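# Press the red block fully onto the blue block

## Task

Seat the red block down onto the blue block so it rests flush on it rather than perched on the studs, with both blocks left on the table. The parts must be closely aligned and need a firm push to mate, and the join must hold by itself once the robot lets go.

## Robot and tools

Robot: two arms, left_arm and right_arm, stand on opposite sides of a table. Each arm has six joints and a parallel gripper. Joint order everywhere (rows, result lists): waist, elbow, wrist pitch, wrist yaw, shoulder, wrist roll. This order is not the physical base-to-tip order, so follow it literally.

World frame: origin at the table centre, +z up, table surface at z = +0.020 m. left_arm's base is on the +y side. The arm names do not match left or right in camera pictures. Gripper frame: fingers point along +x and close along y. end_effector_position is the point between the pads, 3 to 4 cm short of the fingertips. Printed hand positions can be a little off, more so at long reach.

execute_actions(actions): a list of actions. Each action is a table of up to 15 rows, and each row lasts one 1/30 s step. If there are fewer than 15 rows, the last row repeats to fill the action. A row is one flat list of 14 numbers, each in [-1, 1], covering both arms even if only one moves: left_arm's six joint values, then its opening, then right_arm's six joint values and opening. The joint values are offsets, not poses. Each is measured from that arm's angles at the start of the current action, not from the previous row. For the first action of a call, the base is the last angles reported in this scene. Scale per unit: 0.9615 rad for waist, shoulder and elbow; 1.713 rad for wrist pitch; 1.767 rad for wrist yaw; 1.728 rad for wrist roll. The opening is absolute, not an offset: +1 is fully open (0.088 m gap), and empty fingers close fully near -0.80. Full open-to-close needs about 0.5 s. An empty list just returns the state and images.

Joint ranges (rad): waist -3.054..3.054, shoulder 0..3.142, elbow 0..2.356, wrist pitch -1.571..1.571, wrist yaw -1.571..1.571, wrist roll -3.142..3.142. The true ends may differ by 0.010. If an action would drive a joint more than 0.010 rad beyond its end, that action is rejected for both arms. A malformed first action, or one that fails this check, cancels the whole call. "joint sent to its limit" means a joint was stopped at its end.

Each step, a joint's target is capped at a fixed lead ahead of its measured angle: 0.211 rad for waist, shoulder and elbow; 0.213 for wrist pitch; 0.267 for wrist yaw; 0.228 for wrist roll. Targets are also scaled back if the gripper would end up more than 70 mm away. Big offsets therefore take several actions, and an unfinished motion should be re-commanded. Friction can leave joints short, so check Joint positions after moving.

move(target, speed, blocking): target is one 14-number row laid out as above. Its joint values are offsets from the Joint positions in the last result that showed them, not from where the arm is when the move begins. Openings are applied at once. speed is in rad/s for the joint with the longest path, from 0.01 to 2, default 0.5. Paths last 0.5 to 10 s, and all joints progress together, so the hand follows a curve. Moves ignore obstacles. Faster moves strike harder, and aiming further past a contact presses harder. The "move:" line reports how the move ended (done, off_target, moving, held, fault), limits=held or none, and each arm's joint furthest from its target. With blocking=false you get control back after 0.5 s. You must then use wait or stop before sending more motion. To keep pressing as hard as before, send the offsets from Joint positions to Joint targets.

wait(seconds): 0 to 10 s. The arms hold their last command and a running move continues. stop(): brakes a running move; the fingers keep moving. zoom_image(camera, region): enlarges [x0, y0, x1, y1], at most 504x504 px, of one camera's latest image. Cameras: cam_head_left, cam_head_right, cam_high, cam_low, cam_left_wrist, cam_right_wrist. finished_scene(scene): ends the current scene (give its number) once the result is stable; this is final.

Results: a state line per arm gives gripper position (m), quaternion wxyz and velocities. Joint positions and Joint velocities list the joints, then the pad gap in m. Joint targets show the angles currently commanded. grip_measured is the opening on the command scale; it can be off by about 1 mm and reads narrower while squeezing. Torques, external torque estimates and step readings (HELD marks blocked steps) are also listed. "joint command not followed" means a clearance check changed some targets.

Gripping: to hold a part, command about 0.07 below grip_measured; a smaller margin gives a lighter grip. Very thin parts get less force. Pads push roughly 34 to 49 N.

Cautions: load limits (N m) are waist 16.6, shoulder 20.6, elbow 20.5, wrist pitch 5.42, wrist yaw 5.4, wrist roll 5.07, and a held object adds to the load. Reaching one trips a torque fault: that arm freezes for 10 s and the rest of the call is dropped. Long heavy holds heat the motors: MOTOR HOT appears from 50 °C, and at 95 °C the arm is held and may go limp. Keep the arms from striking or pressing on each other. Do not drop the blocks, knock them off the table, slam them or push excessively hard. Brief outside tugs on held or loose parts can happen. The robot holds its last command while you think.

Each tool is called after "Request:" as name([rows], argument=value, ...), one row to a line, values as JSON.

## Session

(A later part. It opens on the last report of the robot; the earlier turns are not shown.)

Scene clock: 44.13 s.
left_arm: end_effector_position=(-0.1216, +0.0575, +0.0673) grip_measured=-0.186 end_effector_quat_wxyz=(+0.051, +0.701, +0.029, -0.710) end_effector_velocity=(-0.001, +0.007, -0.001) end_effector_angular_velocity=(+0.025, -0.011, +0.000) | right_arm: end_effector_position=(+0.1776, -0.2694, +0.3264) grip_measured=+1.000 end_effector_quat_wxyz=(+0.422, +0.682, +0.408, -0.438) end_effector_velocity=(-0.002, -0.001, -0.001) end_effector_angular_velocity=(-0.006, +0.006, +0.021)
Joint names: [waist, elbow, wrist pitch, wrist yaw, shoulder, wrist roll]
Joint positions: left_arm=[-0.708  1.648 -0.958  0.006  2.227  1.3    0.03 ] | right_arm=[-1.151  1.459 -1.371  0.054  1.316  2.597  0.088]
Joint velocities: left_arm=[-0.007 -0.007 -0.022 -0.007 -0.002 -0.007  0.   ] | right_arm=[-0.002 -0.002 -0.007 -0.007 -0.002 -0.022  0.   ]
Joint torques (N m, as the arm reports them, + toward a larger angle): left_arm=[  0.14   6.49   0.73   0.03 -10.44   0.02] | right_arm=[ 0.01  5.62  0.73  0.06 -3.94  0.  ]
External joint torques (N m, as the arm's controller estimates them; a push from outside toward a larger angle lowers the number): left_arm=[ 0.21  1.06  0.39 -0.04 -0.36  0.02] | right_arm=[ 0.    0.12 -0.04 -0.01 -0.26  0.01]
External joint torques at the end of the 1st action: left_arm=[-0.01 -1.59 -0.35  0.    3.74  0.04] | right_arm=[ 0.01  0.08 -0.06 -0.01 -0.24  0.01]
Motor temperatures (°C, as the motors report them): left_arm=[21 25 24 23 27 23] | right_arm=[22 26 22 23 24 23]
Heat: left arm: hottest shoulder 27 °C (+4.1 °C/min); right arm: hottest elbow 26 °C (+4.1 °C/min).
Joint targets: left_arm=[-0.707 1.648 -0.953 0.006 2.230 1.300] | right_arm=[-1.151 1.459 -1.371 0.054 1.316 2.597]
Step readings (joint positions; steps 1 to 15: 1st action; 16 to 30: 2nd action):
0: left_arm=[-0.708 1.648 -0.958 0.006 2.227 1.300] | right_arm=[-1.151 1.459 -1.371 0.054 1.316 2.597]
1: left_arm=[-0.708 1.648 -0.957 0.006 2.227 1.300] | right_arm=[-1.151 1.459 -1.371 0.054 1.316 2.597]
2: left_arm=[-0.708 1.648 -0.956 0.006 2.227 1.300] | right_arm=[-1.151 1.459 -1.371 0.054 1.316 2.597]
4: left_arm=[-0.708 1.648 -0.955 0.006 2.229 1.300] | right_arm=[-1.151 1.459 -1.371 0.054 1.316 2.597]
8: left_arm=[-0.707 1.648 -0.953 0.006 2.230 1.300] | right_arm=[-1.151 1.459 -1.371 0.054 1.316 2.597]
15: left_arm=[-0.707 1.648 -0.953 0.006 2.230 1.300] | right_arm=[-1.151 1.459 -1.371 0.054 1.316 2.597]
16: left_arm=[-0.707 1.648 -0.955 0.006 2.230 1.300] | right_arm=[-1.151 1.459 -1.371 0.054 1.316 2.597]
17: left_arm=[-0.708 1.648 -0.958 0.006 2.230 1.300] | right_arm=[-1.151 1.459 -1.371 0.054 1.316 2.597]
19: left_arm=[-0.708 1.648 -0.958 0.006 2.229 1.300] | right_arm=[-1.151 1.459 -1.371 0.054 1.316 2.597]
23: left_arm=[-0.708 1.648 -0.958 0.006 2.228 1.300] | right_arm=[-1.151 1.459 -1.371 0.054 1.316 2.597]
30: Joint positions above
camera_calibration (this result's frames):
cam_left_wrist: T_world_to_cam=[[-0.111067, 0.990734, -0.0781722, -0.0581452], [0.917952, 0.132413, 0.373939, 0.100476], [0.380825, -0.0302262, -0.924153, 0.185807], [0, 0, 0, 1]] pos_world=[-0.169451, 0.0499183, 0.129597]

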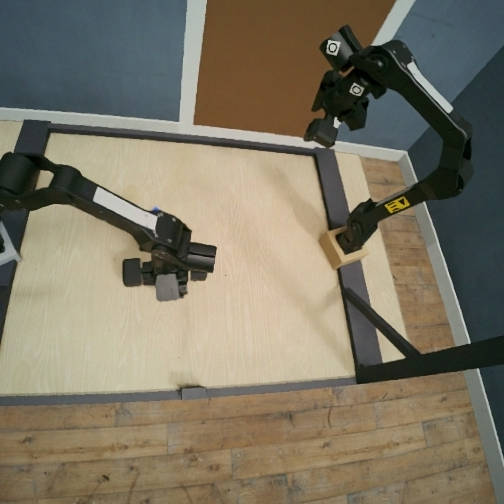

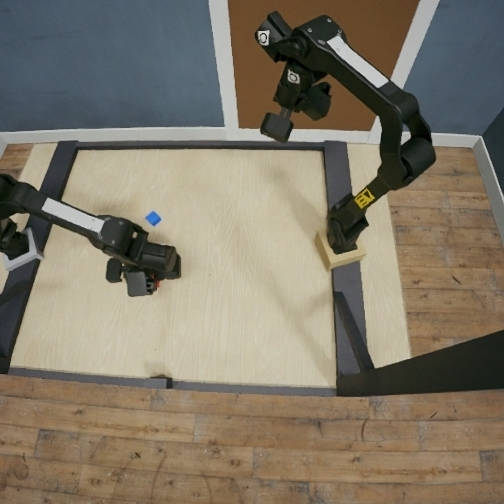

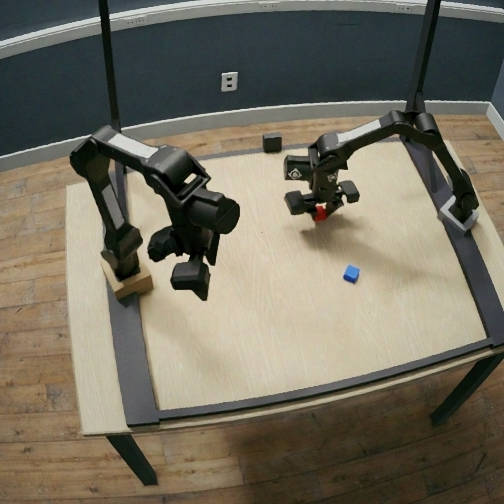

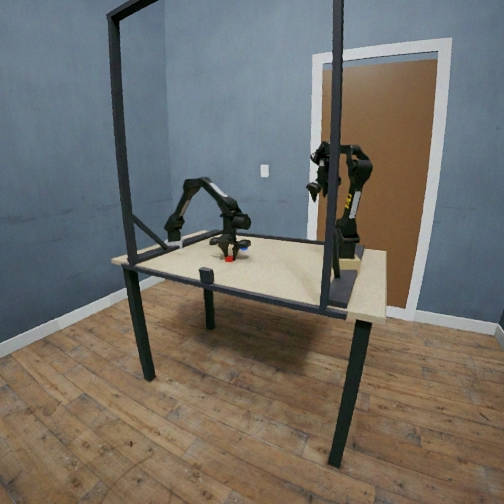

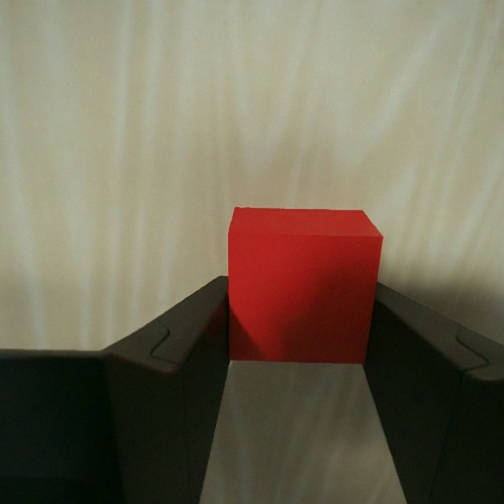

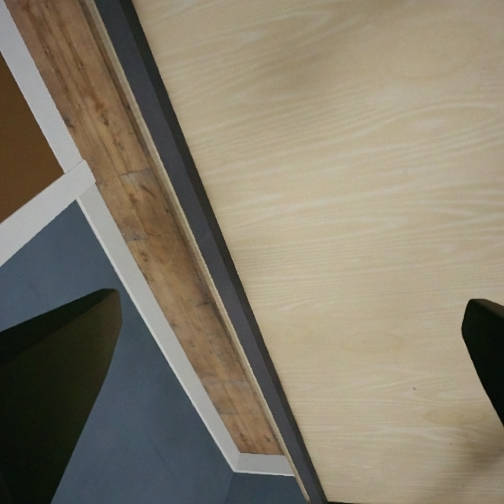

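Request:
move(target=[0,0,-0.058,0,-0.135,0,-0.26,0,0,0,0,0,0,1], speed=0.3)

Request:
move(target=[0.492,-0.025,0,0,-0.01,-0.19,-0.26,0,0,0,0,0,0,1], speed=0.6)

Scene clock: 50.97 s.
left_arm: end_effector_position=(-0.1196, +0.0701, +0.1136) grip_measured=-0.186 end_effector_quat_wxyz=(+0.059, +0.699, +0.022, -0.712) end_effector_velocity=(-0.001, +0.006, +0.000) end_effector_angular_velocity=(+0.023, +0.004, +0.004) | right_arm: end_effector_position=(+0.1776, -0.2694, +0.3264) grip_measured=+1.000 end_effector_quat_wxyz=(+0.422, +0.682, +0.408, -0.438) end_effector_velocity=(-0.001, +0.003, +0.000) end_effector_angular_velocity=(+0.018, +0.007, +0.012)
Joint names: [waist, elbow, wrist pitch, wrist yaw, shoulder, wrist roll]
Joint positions: left_arm=[-0.708  1.648 -1.054  0.006  2.109  1.3    0.03 ] | right_arm=[-1.151  1.459 -1.371  0.054  1.316  2.597  0.088]
Joint velocities: left_arm=[-0.002 -0.002 -0.022  0.007 -0.002 -0.007  0.   ] | right_arm=[-0.002 -0.002  0.007 -0.022 -0.002 -0.007  0.   ]
Joint torques (N m, as the arm reports them, + toward a larger angle): left_arm=[  0.12   6.71   0.17   0.06 -11.58   0.  ] | right_arm=[ 0.01  5.61  0.73  0.06 -3.93  0.  ]
External joint torques (N m, as the arm's controller estimates them; a push from outside toward a larger angle lowers the number): left_arm=[ 0.13  0.99 -0.24 -0.01 -1.93  0.01] | right_arm=[-0.01  0.1  -0.05 -0.01 -0.26  0.01]
Motor temperatures (°C, as the motors report them): left_arm=[21 25 24 23 28 23] | right_arm=[22 27 22 23 24 23]
Heat: left arm: hottest shoulder 28 °C (+4.7 °C/min); right arm: hottest elbow 27 °C (+4.7 °C/min).
Joint targets: left_arm=[-0.708 1.648 -1.057 0.006 2.098 1.300] | right_arm=[-1.151 1.459 -1.371 0.054 1.316 2.597]
move: off_target (left_arm); limits=none; left_arm: farthest joint: the shoulder, 0.012 radians from its target (0.130 radians at the start); right_arm: farthest joint: the waist, 0.000 radians from its target (0.000 radians at the start)
camera_calibration (this result's frames):
cam_left_wrist: T_world_to_cam=[[-0.111369, 0.988831, -0.0990497, -0.0643058], [0.919217, 0.140378, 0.367878, 0.0799595], [0.377673, -0.0500779, -0.924584, 0.229241], [0, 0, 0, 1]] pos_world=[-0.16724, 0.0638429, 0.176168]

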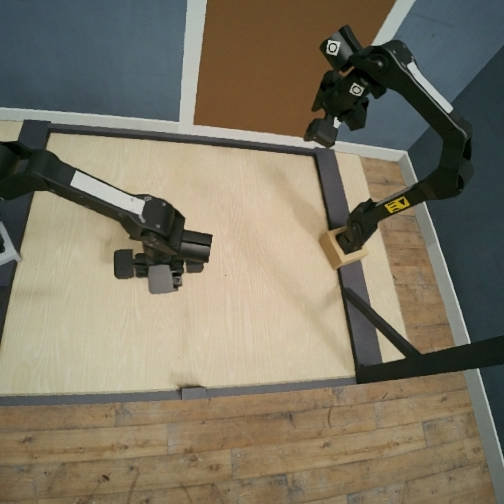

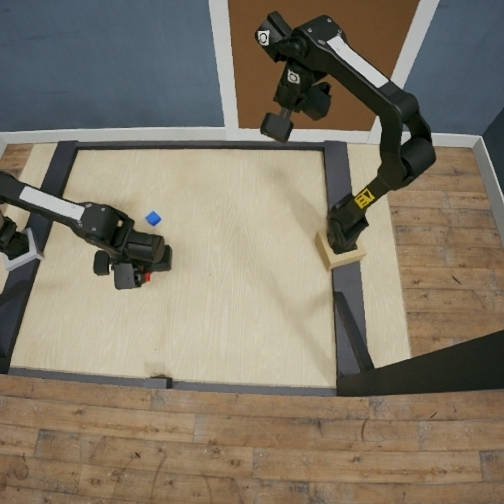

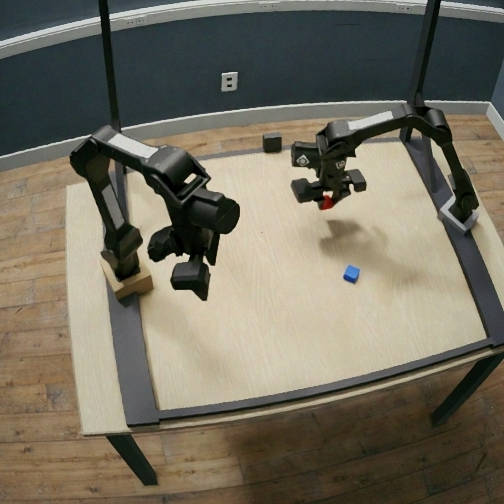

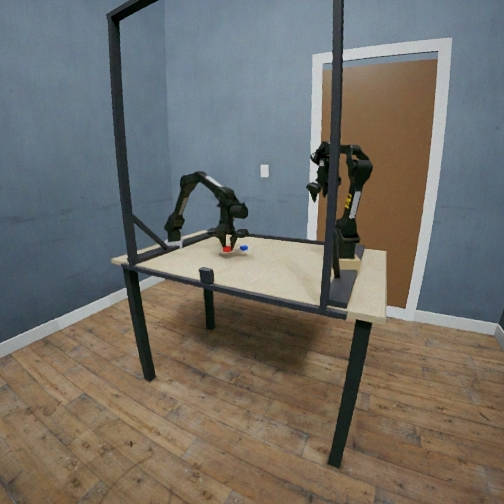

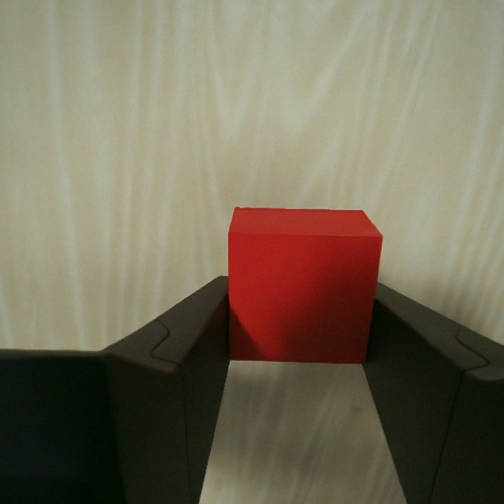

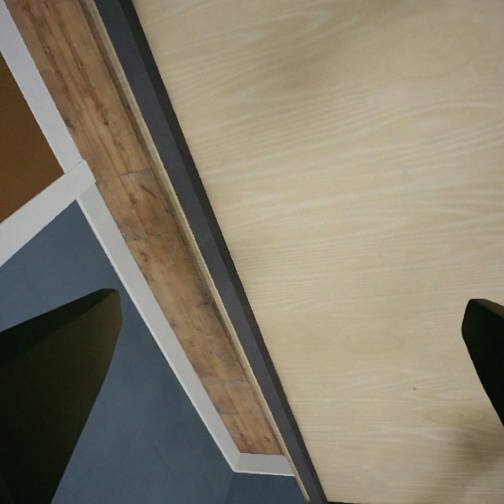

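Scene clock: 52.37 s.
left_arm: end_effector_position=(+0.0721, +0.0877, +0.1107) grip_measured=-0.186 end_effector_quat_wxyz=(+0.326, +0.631, +0.296, -0.639) end_effector_velocity=(-0.001, +0.002, +0.000) end_effector_angular_velocity=(+0.009, -0.003, +0.034) | right_arm: end_effector_position=(+0.1776, -0.2694, +0.3264) grip_measured=+1.000 end_effector_quat_wxyz=(+0.422, +0.682, +0.408, -0.438) end_effector_velocity=(-0.002, -0.001, -0.001) end_effector_angular_velocity=(-0.002, +0.009, +0.007)
Joint names: [waist, elbow, wrist pitch, wrist yaw, shoulder, wrist roll]
Joint positions: left_arm=[-0.236  1.636 -1.054  0.006  2.109  0.975  0.03 ] | right_arm=[-1.151  1.459 -1.371  0.054  1.316  2.597  0.088]
Joint velocities: left_arm=[-0.002 -0.002 -0.007 -0.007 -0.002 -0.037 -0.   ] | right_arm=[-0.002 -0.002 -0.007 -0.007 -0.002 -0.007  0.   ]
Joint torques (N m, as the arm reports them, + toward a larger angle): left_arm=[  0.05   5.09   0.42   0.11 -11.26  -0.13] | right_arm=[ 0.01  5.61  0.73  0.06 -3.92 -0.01]
External joint torques (N m, as the arm's controller estimates them; a push from outside toward a larger angle lowers the number): left_arm=[ 0.04 -0.58  0.03  0.06 -1.66 -0.13] | right_arm=[ 0.01  0.1  -0.05 -0.01 -0.26  0.01]
Motor temperatures (°C, as the motors report them): left_arm=[21 25 24 23 28 23] | right_arm=[22 27 22 23 24 23]
Heat: left arm: hottest shoulder 28 °C (+4.6 °C/min); right arm: hottest elbow 27 °C (+4.6 °C/min).
Joint targets: left_arm=[-0.235 1.623 -1.054 0.006 2.100 0.971] | right_arm=[-1.151 1.459 -1.371 0.054 1.316 2.597]
move: off_target (left_arm); limits=none; left_arm: farthest joint: the elbow, 0.013 radians from its target (0.024 radians at the start); right_arm: farthest joint: the waist, 0.000 radians from its target (0.000 radians at the start)
camera_calibration (this result's frames):
cam_left_wrist: T_world_to_cam=[[-0.786613, 0.612146, -0.0807285, 0.0190642], [0.549666, 0.75381, 0.360052, -0.124023], [0.281258, 0.238848, -0.929433, 0.137226], [0, 0, 0, 1]] pos_world=[0.0445716, 0.0490437, 0.173736]

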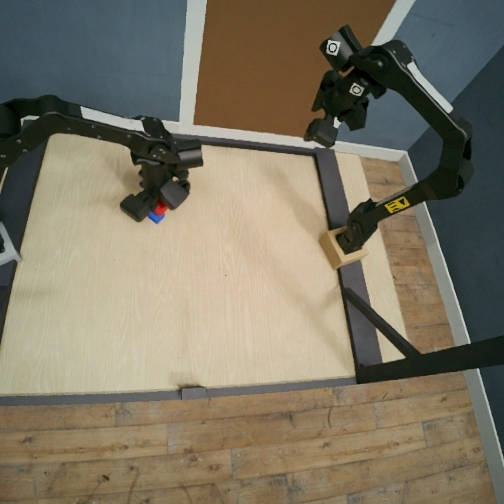

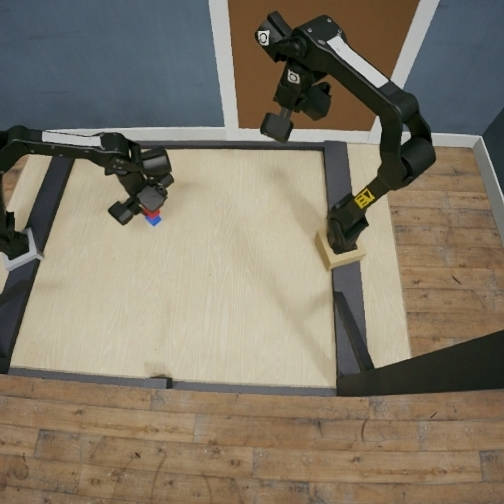

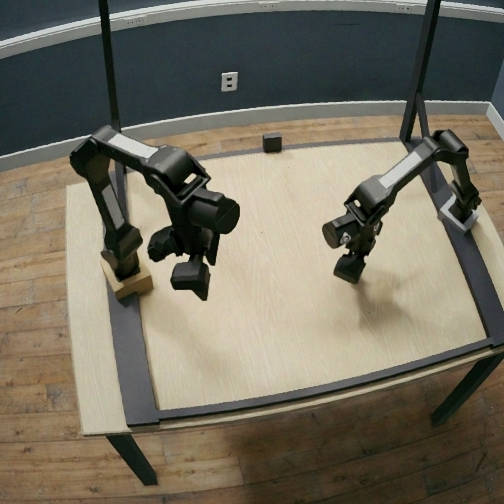

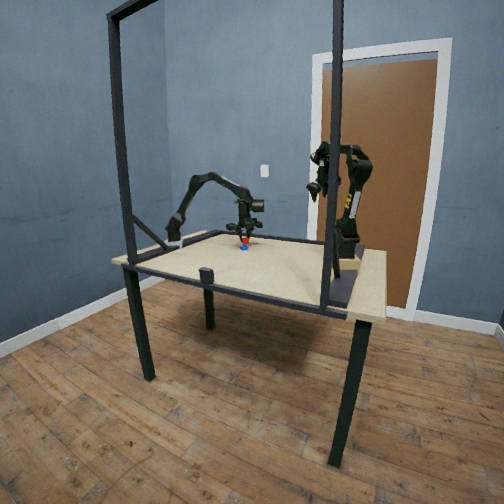

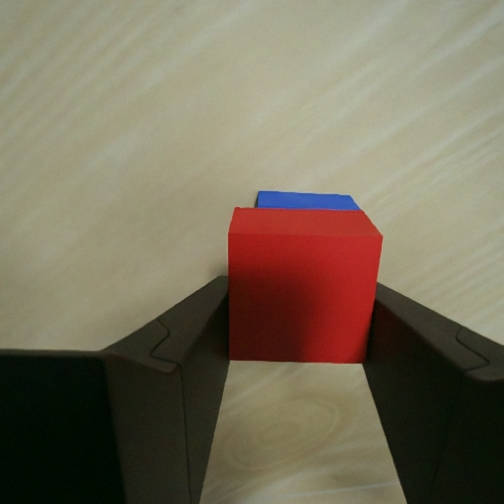

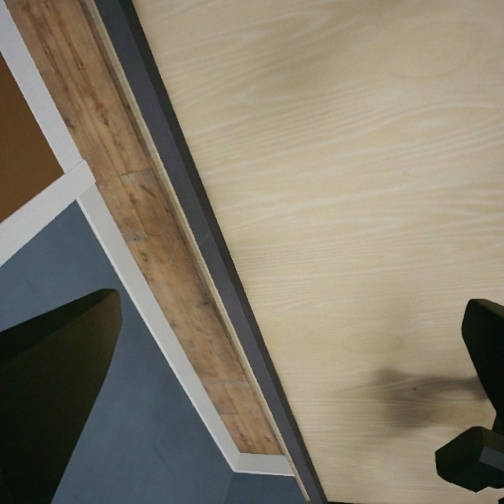

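Request:
move(target=[0,-0.06,0.041,0,0.04,0.014,-0.26,0,0,0,0,0,0,1], speed=0.15)

Request:
zoom_image(camera="cam_left_wrist", region=[200,150,420,300])

Request:
zoom_image(camera="cam_head_left", region=[125,180,195,240])

Scene clock: 56.67 s.
left_arm: end_effector_position=(+0.0722, +0.0875, +0.0902) grip_measured=-0.186 end_effector_quat_wxyz=(+0.318, +0.634, +0.290, -0.642) end_effector_velocity=(+0.002, +0.001, -0.003) end_effector_angular_velocity=(+0.005, -0.006, +0.010) | right_arm: end_effector_position=(+0.1776, -0.2694, +0.3264) grip_measured=+1.000 end_effector_quat_wxyz=(+0.422, +0.682, +0.408, -0.438) end_effector_velocity=(+0.000, +0.001, +0.000) end_effector_angular_velocity=(+0.004, -0.005, +0.021)
Joint names: [waist, elbow, wrist pitch, wrist yaw, shoulder, wrist roll]
Joint positions: left_arm=[-0.236  1.591 -0.987  0.006  2.134  0.996  0.03 ] | right_arm=[-1.151  1.459 -1.371  0.054  1.316  2.597  0.088]
Joint velocities: left_arm=[ 0.002 -0.007  0.007 -0.007  0.002 -0.007 -0.   ] | right_arm=[-0.002 -0.002  0.007 -0.007 -0.002 -0.022  0.   ]
Joint torques (N m, as the arm reports them, + toward a larger angle): left_arm=[-0.07  5.01  0.63 -0.01 -8.61  0.17] | right_arm=[ 0.    5.61  0.73  0.06 -3.94 -0.01]
External joint torques (N m, as the arm's controller estimates them; a push from outside toward a larger angle lowers the number): left_arm=[-0.07 -0.55  0.23 -0.06  1.    0.17] | right_arm=[ 0.    0.07 -0.06 -0.01 -0.25  0.01]
Motor temperatures (°C, as the motors report them): left_arm=[21 25 24 23 29 23] | right_arm=[22 27 22 23 24 23]
Heat: left arm: hottest shoulder 29 °C (+5.3 °C/min); right arm: hottest elbow 27 °C (+4.2 °C/min).
Joint targets: left_arm=[-0.236 1.579 -0.984 0.006 2.148 0.999] | right_arm=[-1.151 1.459 -1.371 0.054 1.316 2.597]
move: off_target (left_arm); limits=none; left_arm: farthest joint: the shoulder, 0.013 radians from its target (0.038 radians at the start); right_arm: farthest joint: the waist, 0.000 radians from its target (0.000 radians at the start)
camera_calibration (this result's frames):
cam_left_wrist: T_world_to_cam=[[-0.773612, 0.628742, -0.0787856, 0.0150284], [0.565357, 0.74102, 0.362299, -0.116726], [0.286175, 0.235737, -0.928726, 0.118034], [0, 0, 0, 1]] pos_world=[0.0438397, 0.0492225, 0.153095]

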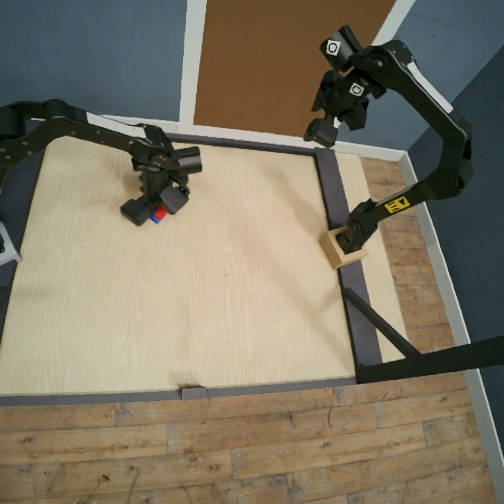

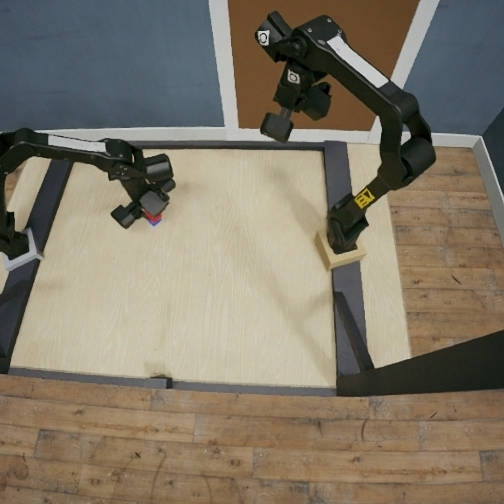

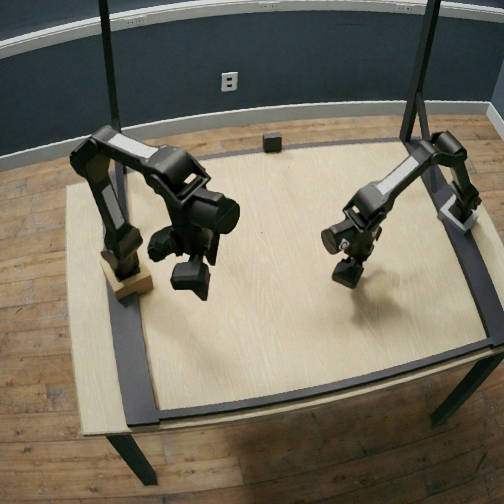

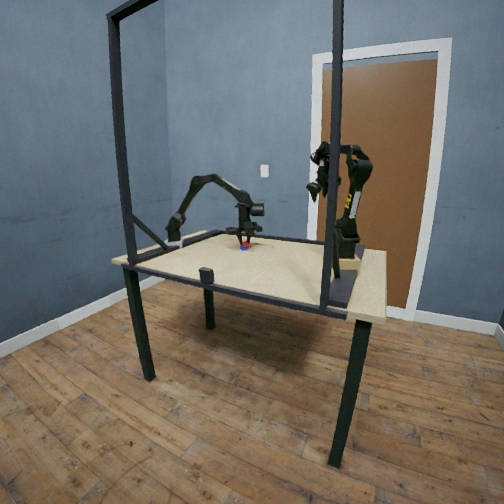

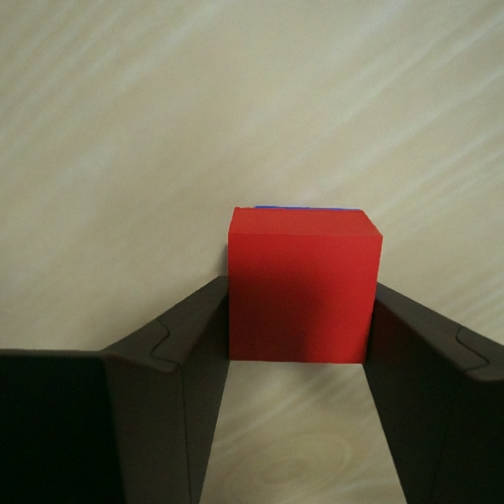

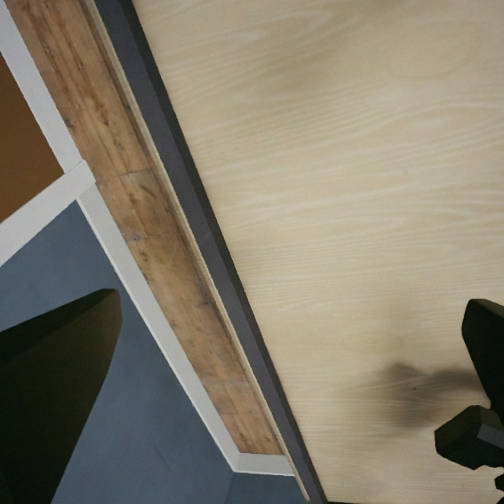

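Region (200, 150, 420, 300) of cam_left_wrist's 504x504 image, scaled by 2.291, with more detail than that image has; it fills the top 344 rows of this view, and the rest is white.

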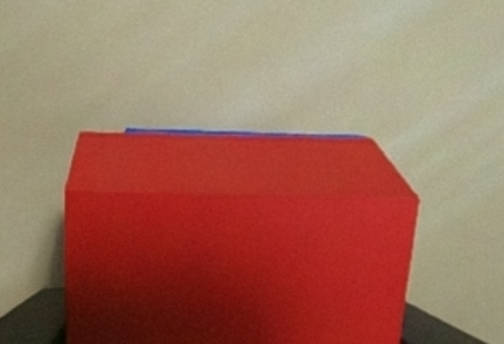

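Region (125, 180, 195, 240) of cam_head_left's 504x504 image, scaled by 7.200, with more detail than that image has; it fills the top 432 rows of this view, and the rest is white.

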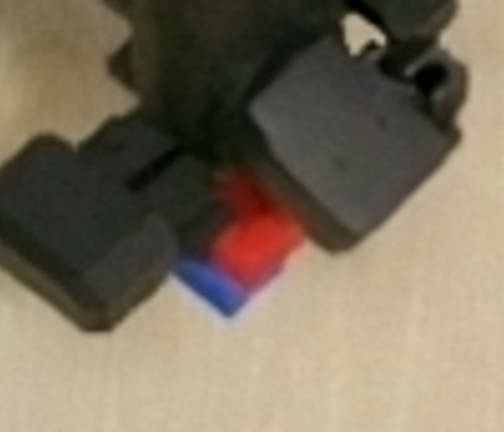

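Request:
move(target=[0.009,-0.058,0.011,0,-0.043,0.003,-0.26,0,0,0,0,0,0,1], speed=0.1)

Request:
zoom_image(camera="cam_left_wrist", region=[200,150,420,300])

Scene clock: 64.57 s.
left_arm: end_effector_position=(+0.0719, +0.0949, +0.0902) grip_measured=-0.186 end_effector_quat_wxyz=(+0.319, +0.634, +0.291, -0.642) end_effector_velocity=(-0.001, +0.002, -0.002) end_effector_angular_velocity=(+0.014, -0.003, +0.005) | right_arm: end_effector_position=(+0.1776, -0.2694, +0.3264) grip_measured=+1.000 end_effector_quat_wxyz=(+0.422, +0.682, +0.408, -0.438) end_effector_velocity=(-0.003, -0.005, -0.002) end_effector_angular_velocity=(-0.022, +0.010, +0.002)
Joint names: [waist, elbow, wrist pitch, wrist yaw, shoulder, wrist roll]
Joint positions: left_arm=[-0.231  1.548 -0.971  0.006  2.107  0.998  0.03 ] | right_arm=[-1.151  1.459 -1.371  0.054  1.316  2.597  0.088]
Joint velocities: left_arm=[-0.002 -0.002 -0.007 -0.007  0.002 -0.007 -0.   ] | right_arm=[-0.002 -0.002 -0.022  0.007 -0.002 -0.007  0.   ]
Joint torques (N m, as the arm reports them, + toward a larger angle): left_arm=[  0.37   4.75   0.58   0.03 -11.66   0.12] | right_arm=[ 0.01  5.61  0.74  0.06 -3.95  0.  ]
External joint torques (N m, as the arm's controller estimates them; a push from outside toward a larger angle lowers the number): left_arm=[ 0.37 -0.83  0.19 -0.02 -2.19  0.12] | right_arm=[ 0.03  0.1  -0.03 -0.01 -0.24  0.01]
Motor temperatures (°C, as the motors report them): left_arm=[21 25 24 23 29 23] | right_arm=[22 27 22 23 24 23]
Heat: left arm: hottest shoulder 29 °C (+5.0 °C/min); right arm: hottest elbow 27 °C (+3.0 °C/min).
Joint targets: left_arm=[-0.227 1.535 -0.968 0.006 2.093 1.001] | right_arm=[-1.151 1.459 -1.371 0.054 1.316 2.597]
move: off_target (left_arm); limits=none; left_arm: farthest joint: the shoulder, 0.014 radians from its target (0.042 radians at the start); right_arm: farthest joint: the waist, 0.000 radians from its target (0.000 radians at the start)
camera_calibration (this result's frames):
cam_left_wrist: T_world_to_cam=[[-0.775513, 0.62635, -0.0791571, 0.0104629], [0.56302, 0.742869, 0.362151, -0.122074], [0.285637, 0.236286, -0.928752, 0.116338], [0, 0, 0, 1]] pos_world=[0.0436137, 0.0566425, 0.153087]

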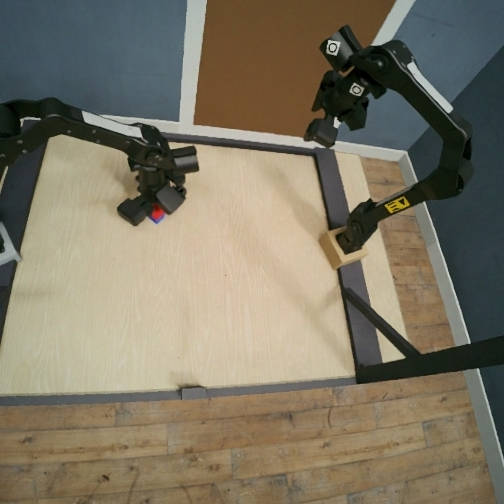

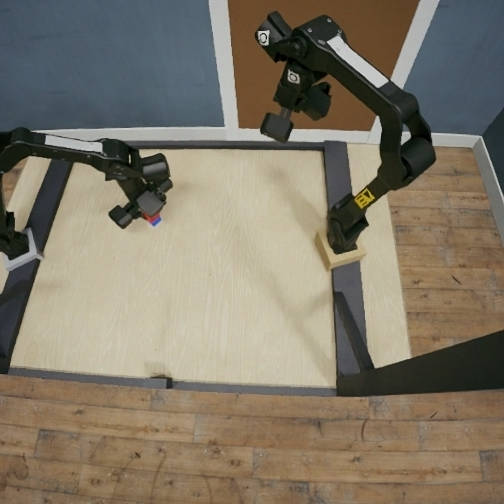

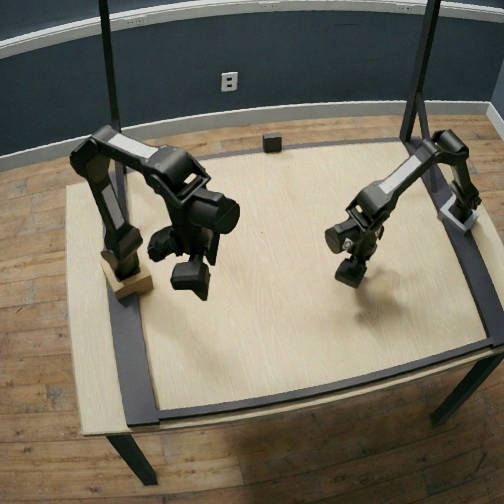

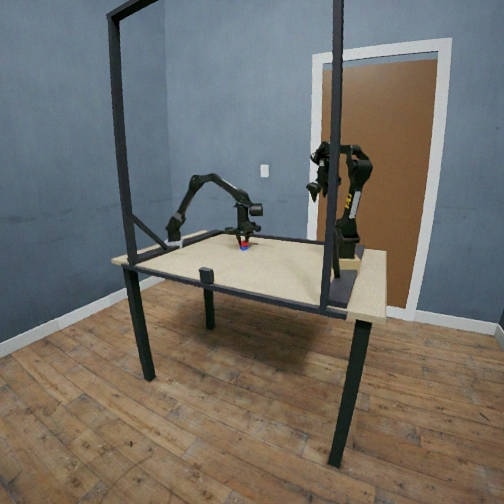

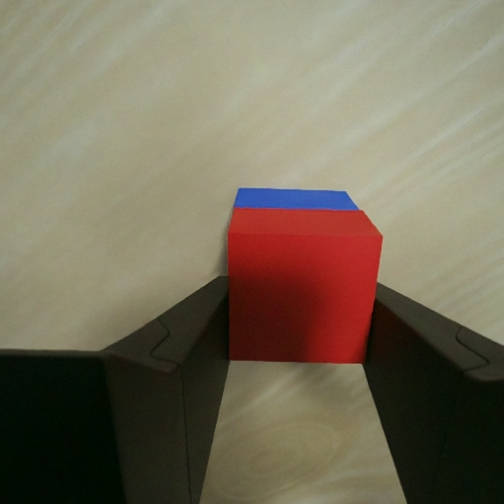

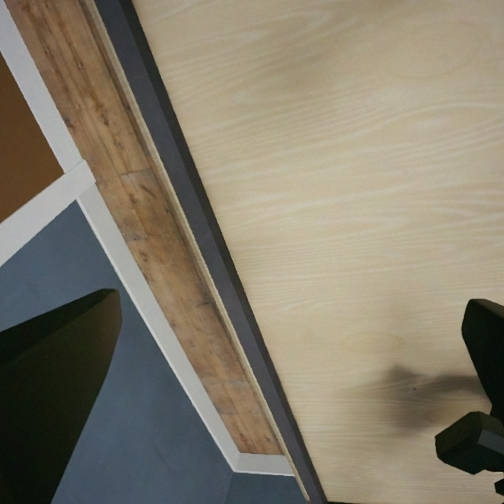

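Region (200, 150, 420, 300) of cam_left_wrist's 504x504 image, scaled by 2.291, with more detail than that image has; it fills the top 344 rows of this view, and the rest is white.

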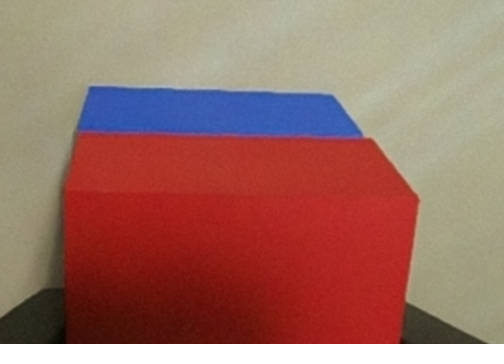

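Request:
move(target=[0.002,-0.03,0.013,0,0.026,0.008,-0.26,0,0,0,0,0,0,1], speed=0.05)

Request:
zoom_image(camera="cam_left_wrist", region=[200,150,420,300])

Request:
zoom_image(camera="cam_low", region=[225,225,265,255])

Scene clock: 68.73 s.
left_arm: end_effector_position=(+0.0721, +0.0942, +0.0875) grip_measured=-0.186 end_effector_quat_wxyz=(+0.318, +0.635, +0.285, -0.643) end_effector_velocity=(-0.001, +0.003, -0.001) end_effector_angular_velocity=(+0.014, -0.003, +0.005) | right_arm: end_effector_position=(+0.1776, -0.2694, +0.3264) grip_measured=+1.000 end_effector_quat_wxyz=(+0.422, +0.682, +0.408, -0.438) end_effector_velocity=(-0.004, +0.000, -0.002) end_effector_angular_velocity=(+0.009, +0.024, -0.002)
Joint names: [waist, elbow, wrist pitch, wrist yaw, shoulder, wrist roll]
Joint positions: left_arm=[-0.231  1.538 -0.953  0.006  2.108  1.008  0.03 ] | right_arm=[-1.151  1.459 -1.371  0.054  1.316  2.597  0.088]
Joint velocities: left_arm=[-0.002 -0.007 -0.007 -0.007 -0.002 -0.007 -0.   ] | right_arm=[-0.002 -0.007 -0.007 -0.022 -0.002  0.007  0.   ]
Joint torques (N m, as the arm reports them, + toward a larger angle): left_arm=[ 0.16  4.09  0.77  0.05 -7.01  0.19] | right_arm=[ 0.01  5.63  0.73  0.05 -3.94  0.  ]
External joint torques (N m, as the arm's controller estimates them; a push from outside toward a larger angle lowers the number): left_arm=[ 0.23 -1.48  0.36 -0.01  2.48  0.19] | right_arm=[ 0.    0.15 -0.03 -0.01 -0.29  0.01]
Motor temperatures (°C, as the motors report them): left_arm=[21 25 24 23 30 23] | right_arm=[22 27 23 23 25 23]
Heat: left arm: hottest shoulder 30 °C (+6.0 °C/min); right arm: hottest elbow 27 °C (+3.0 °C/min).
Joint targets: left_arm=[-0.229 1.519 -0.949 0.006 2.132 1.011] | right_arm=[-1.151 1.459 -1.371 0.054 1.316 2.597]
move: off_target (left_arm); limits=none; left_arm: farthest joint: the shoulder, 0.024 radians from its target (0.025 radians at the start); right_arm: farthest joint: the waist, 0.000 radians from its target (0.000 radians at the start)
camera_calibration (this result's frames):
cam_left_wrist: T_world_to_cam=[[-0.768815, 0.633766, -0.085228, 0.0102548], [0.569705, 0.739362, 0.35886, -0.120554], [0.290448, 0.227342, -0.929492, 0.114513], [0, 0, 0, 1]] pos_world=[0.0433039, 0.0566, 0.150575]

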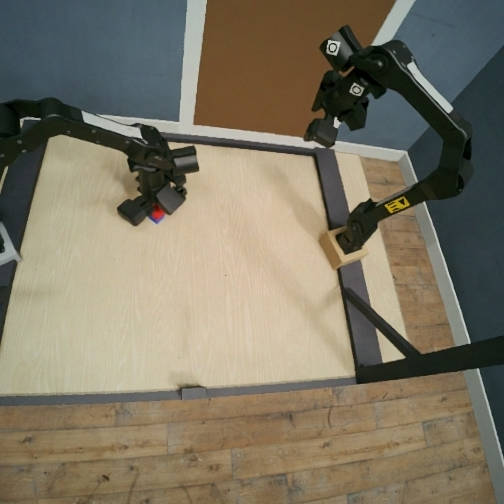

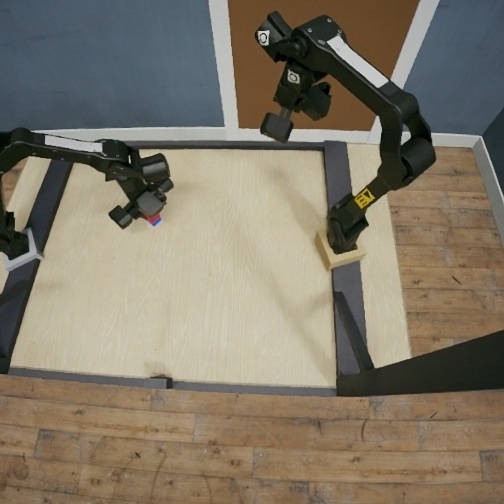

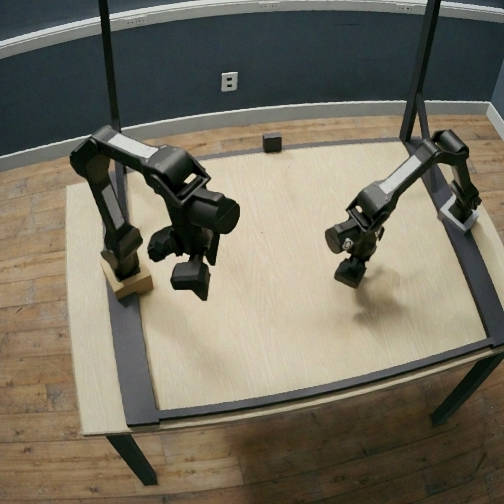

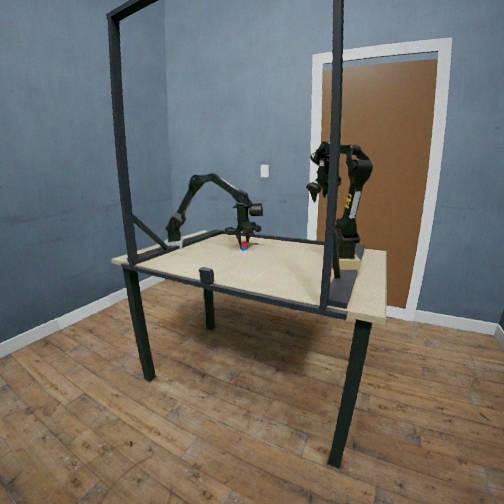

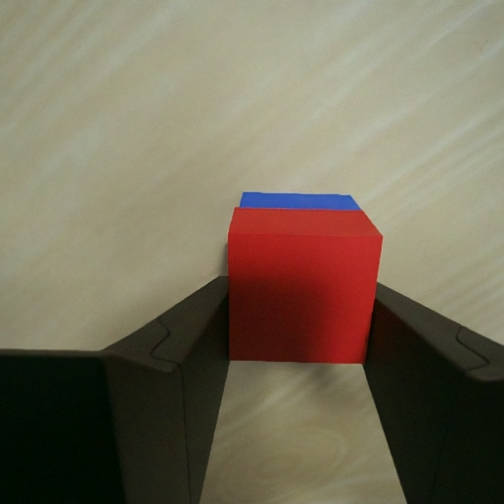

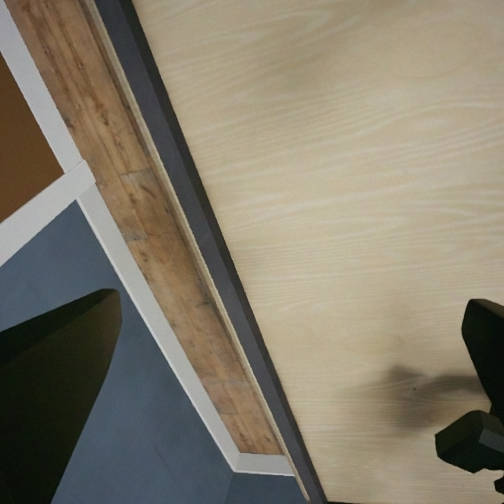

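Region (200, 150, 420, 300) of cam_left_wrist's 504x504 image, scaled by 2.291, with more detail than that image has; it fills the top 344 rows of this view, and the rest is white.

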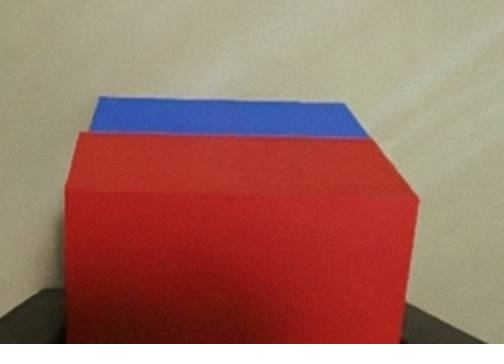

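Region (225, 225, 265, 255) of cam_low's 504x504 image, scaled by 12.600, with more detail than that image has; it fills the top 378 rows of this view, and the rest is white.

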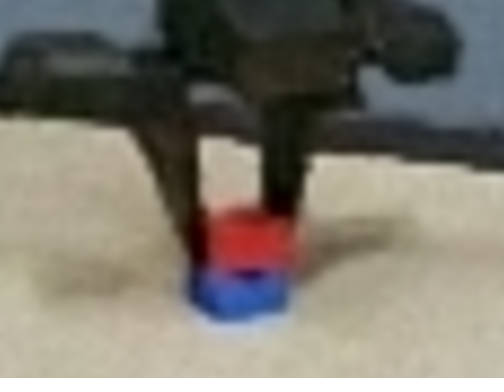

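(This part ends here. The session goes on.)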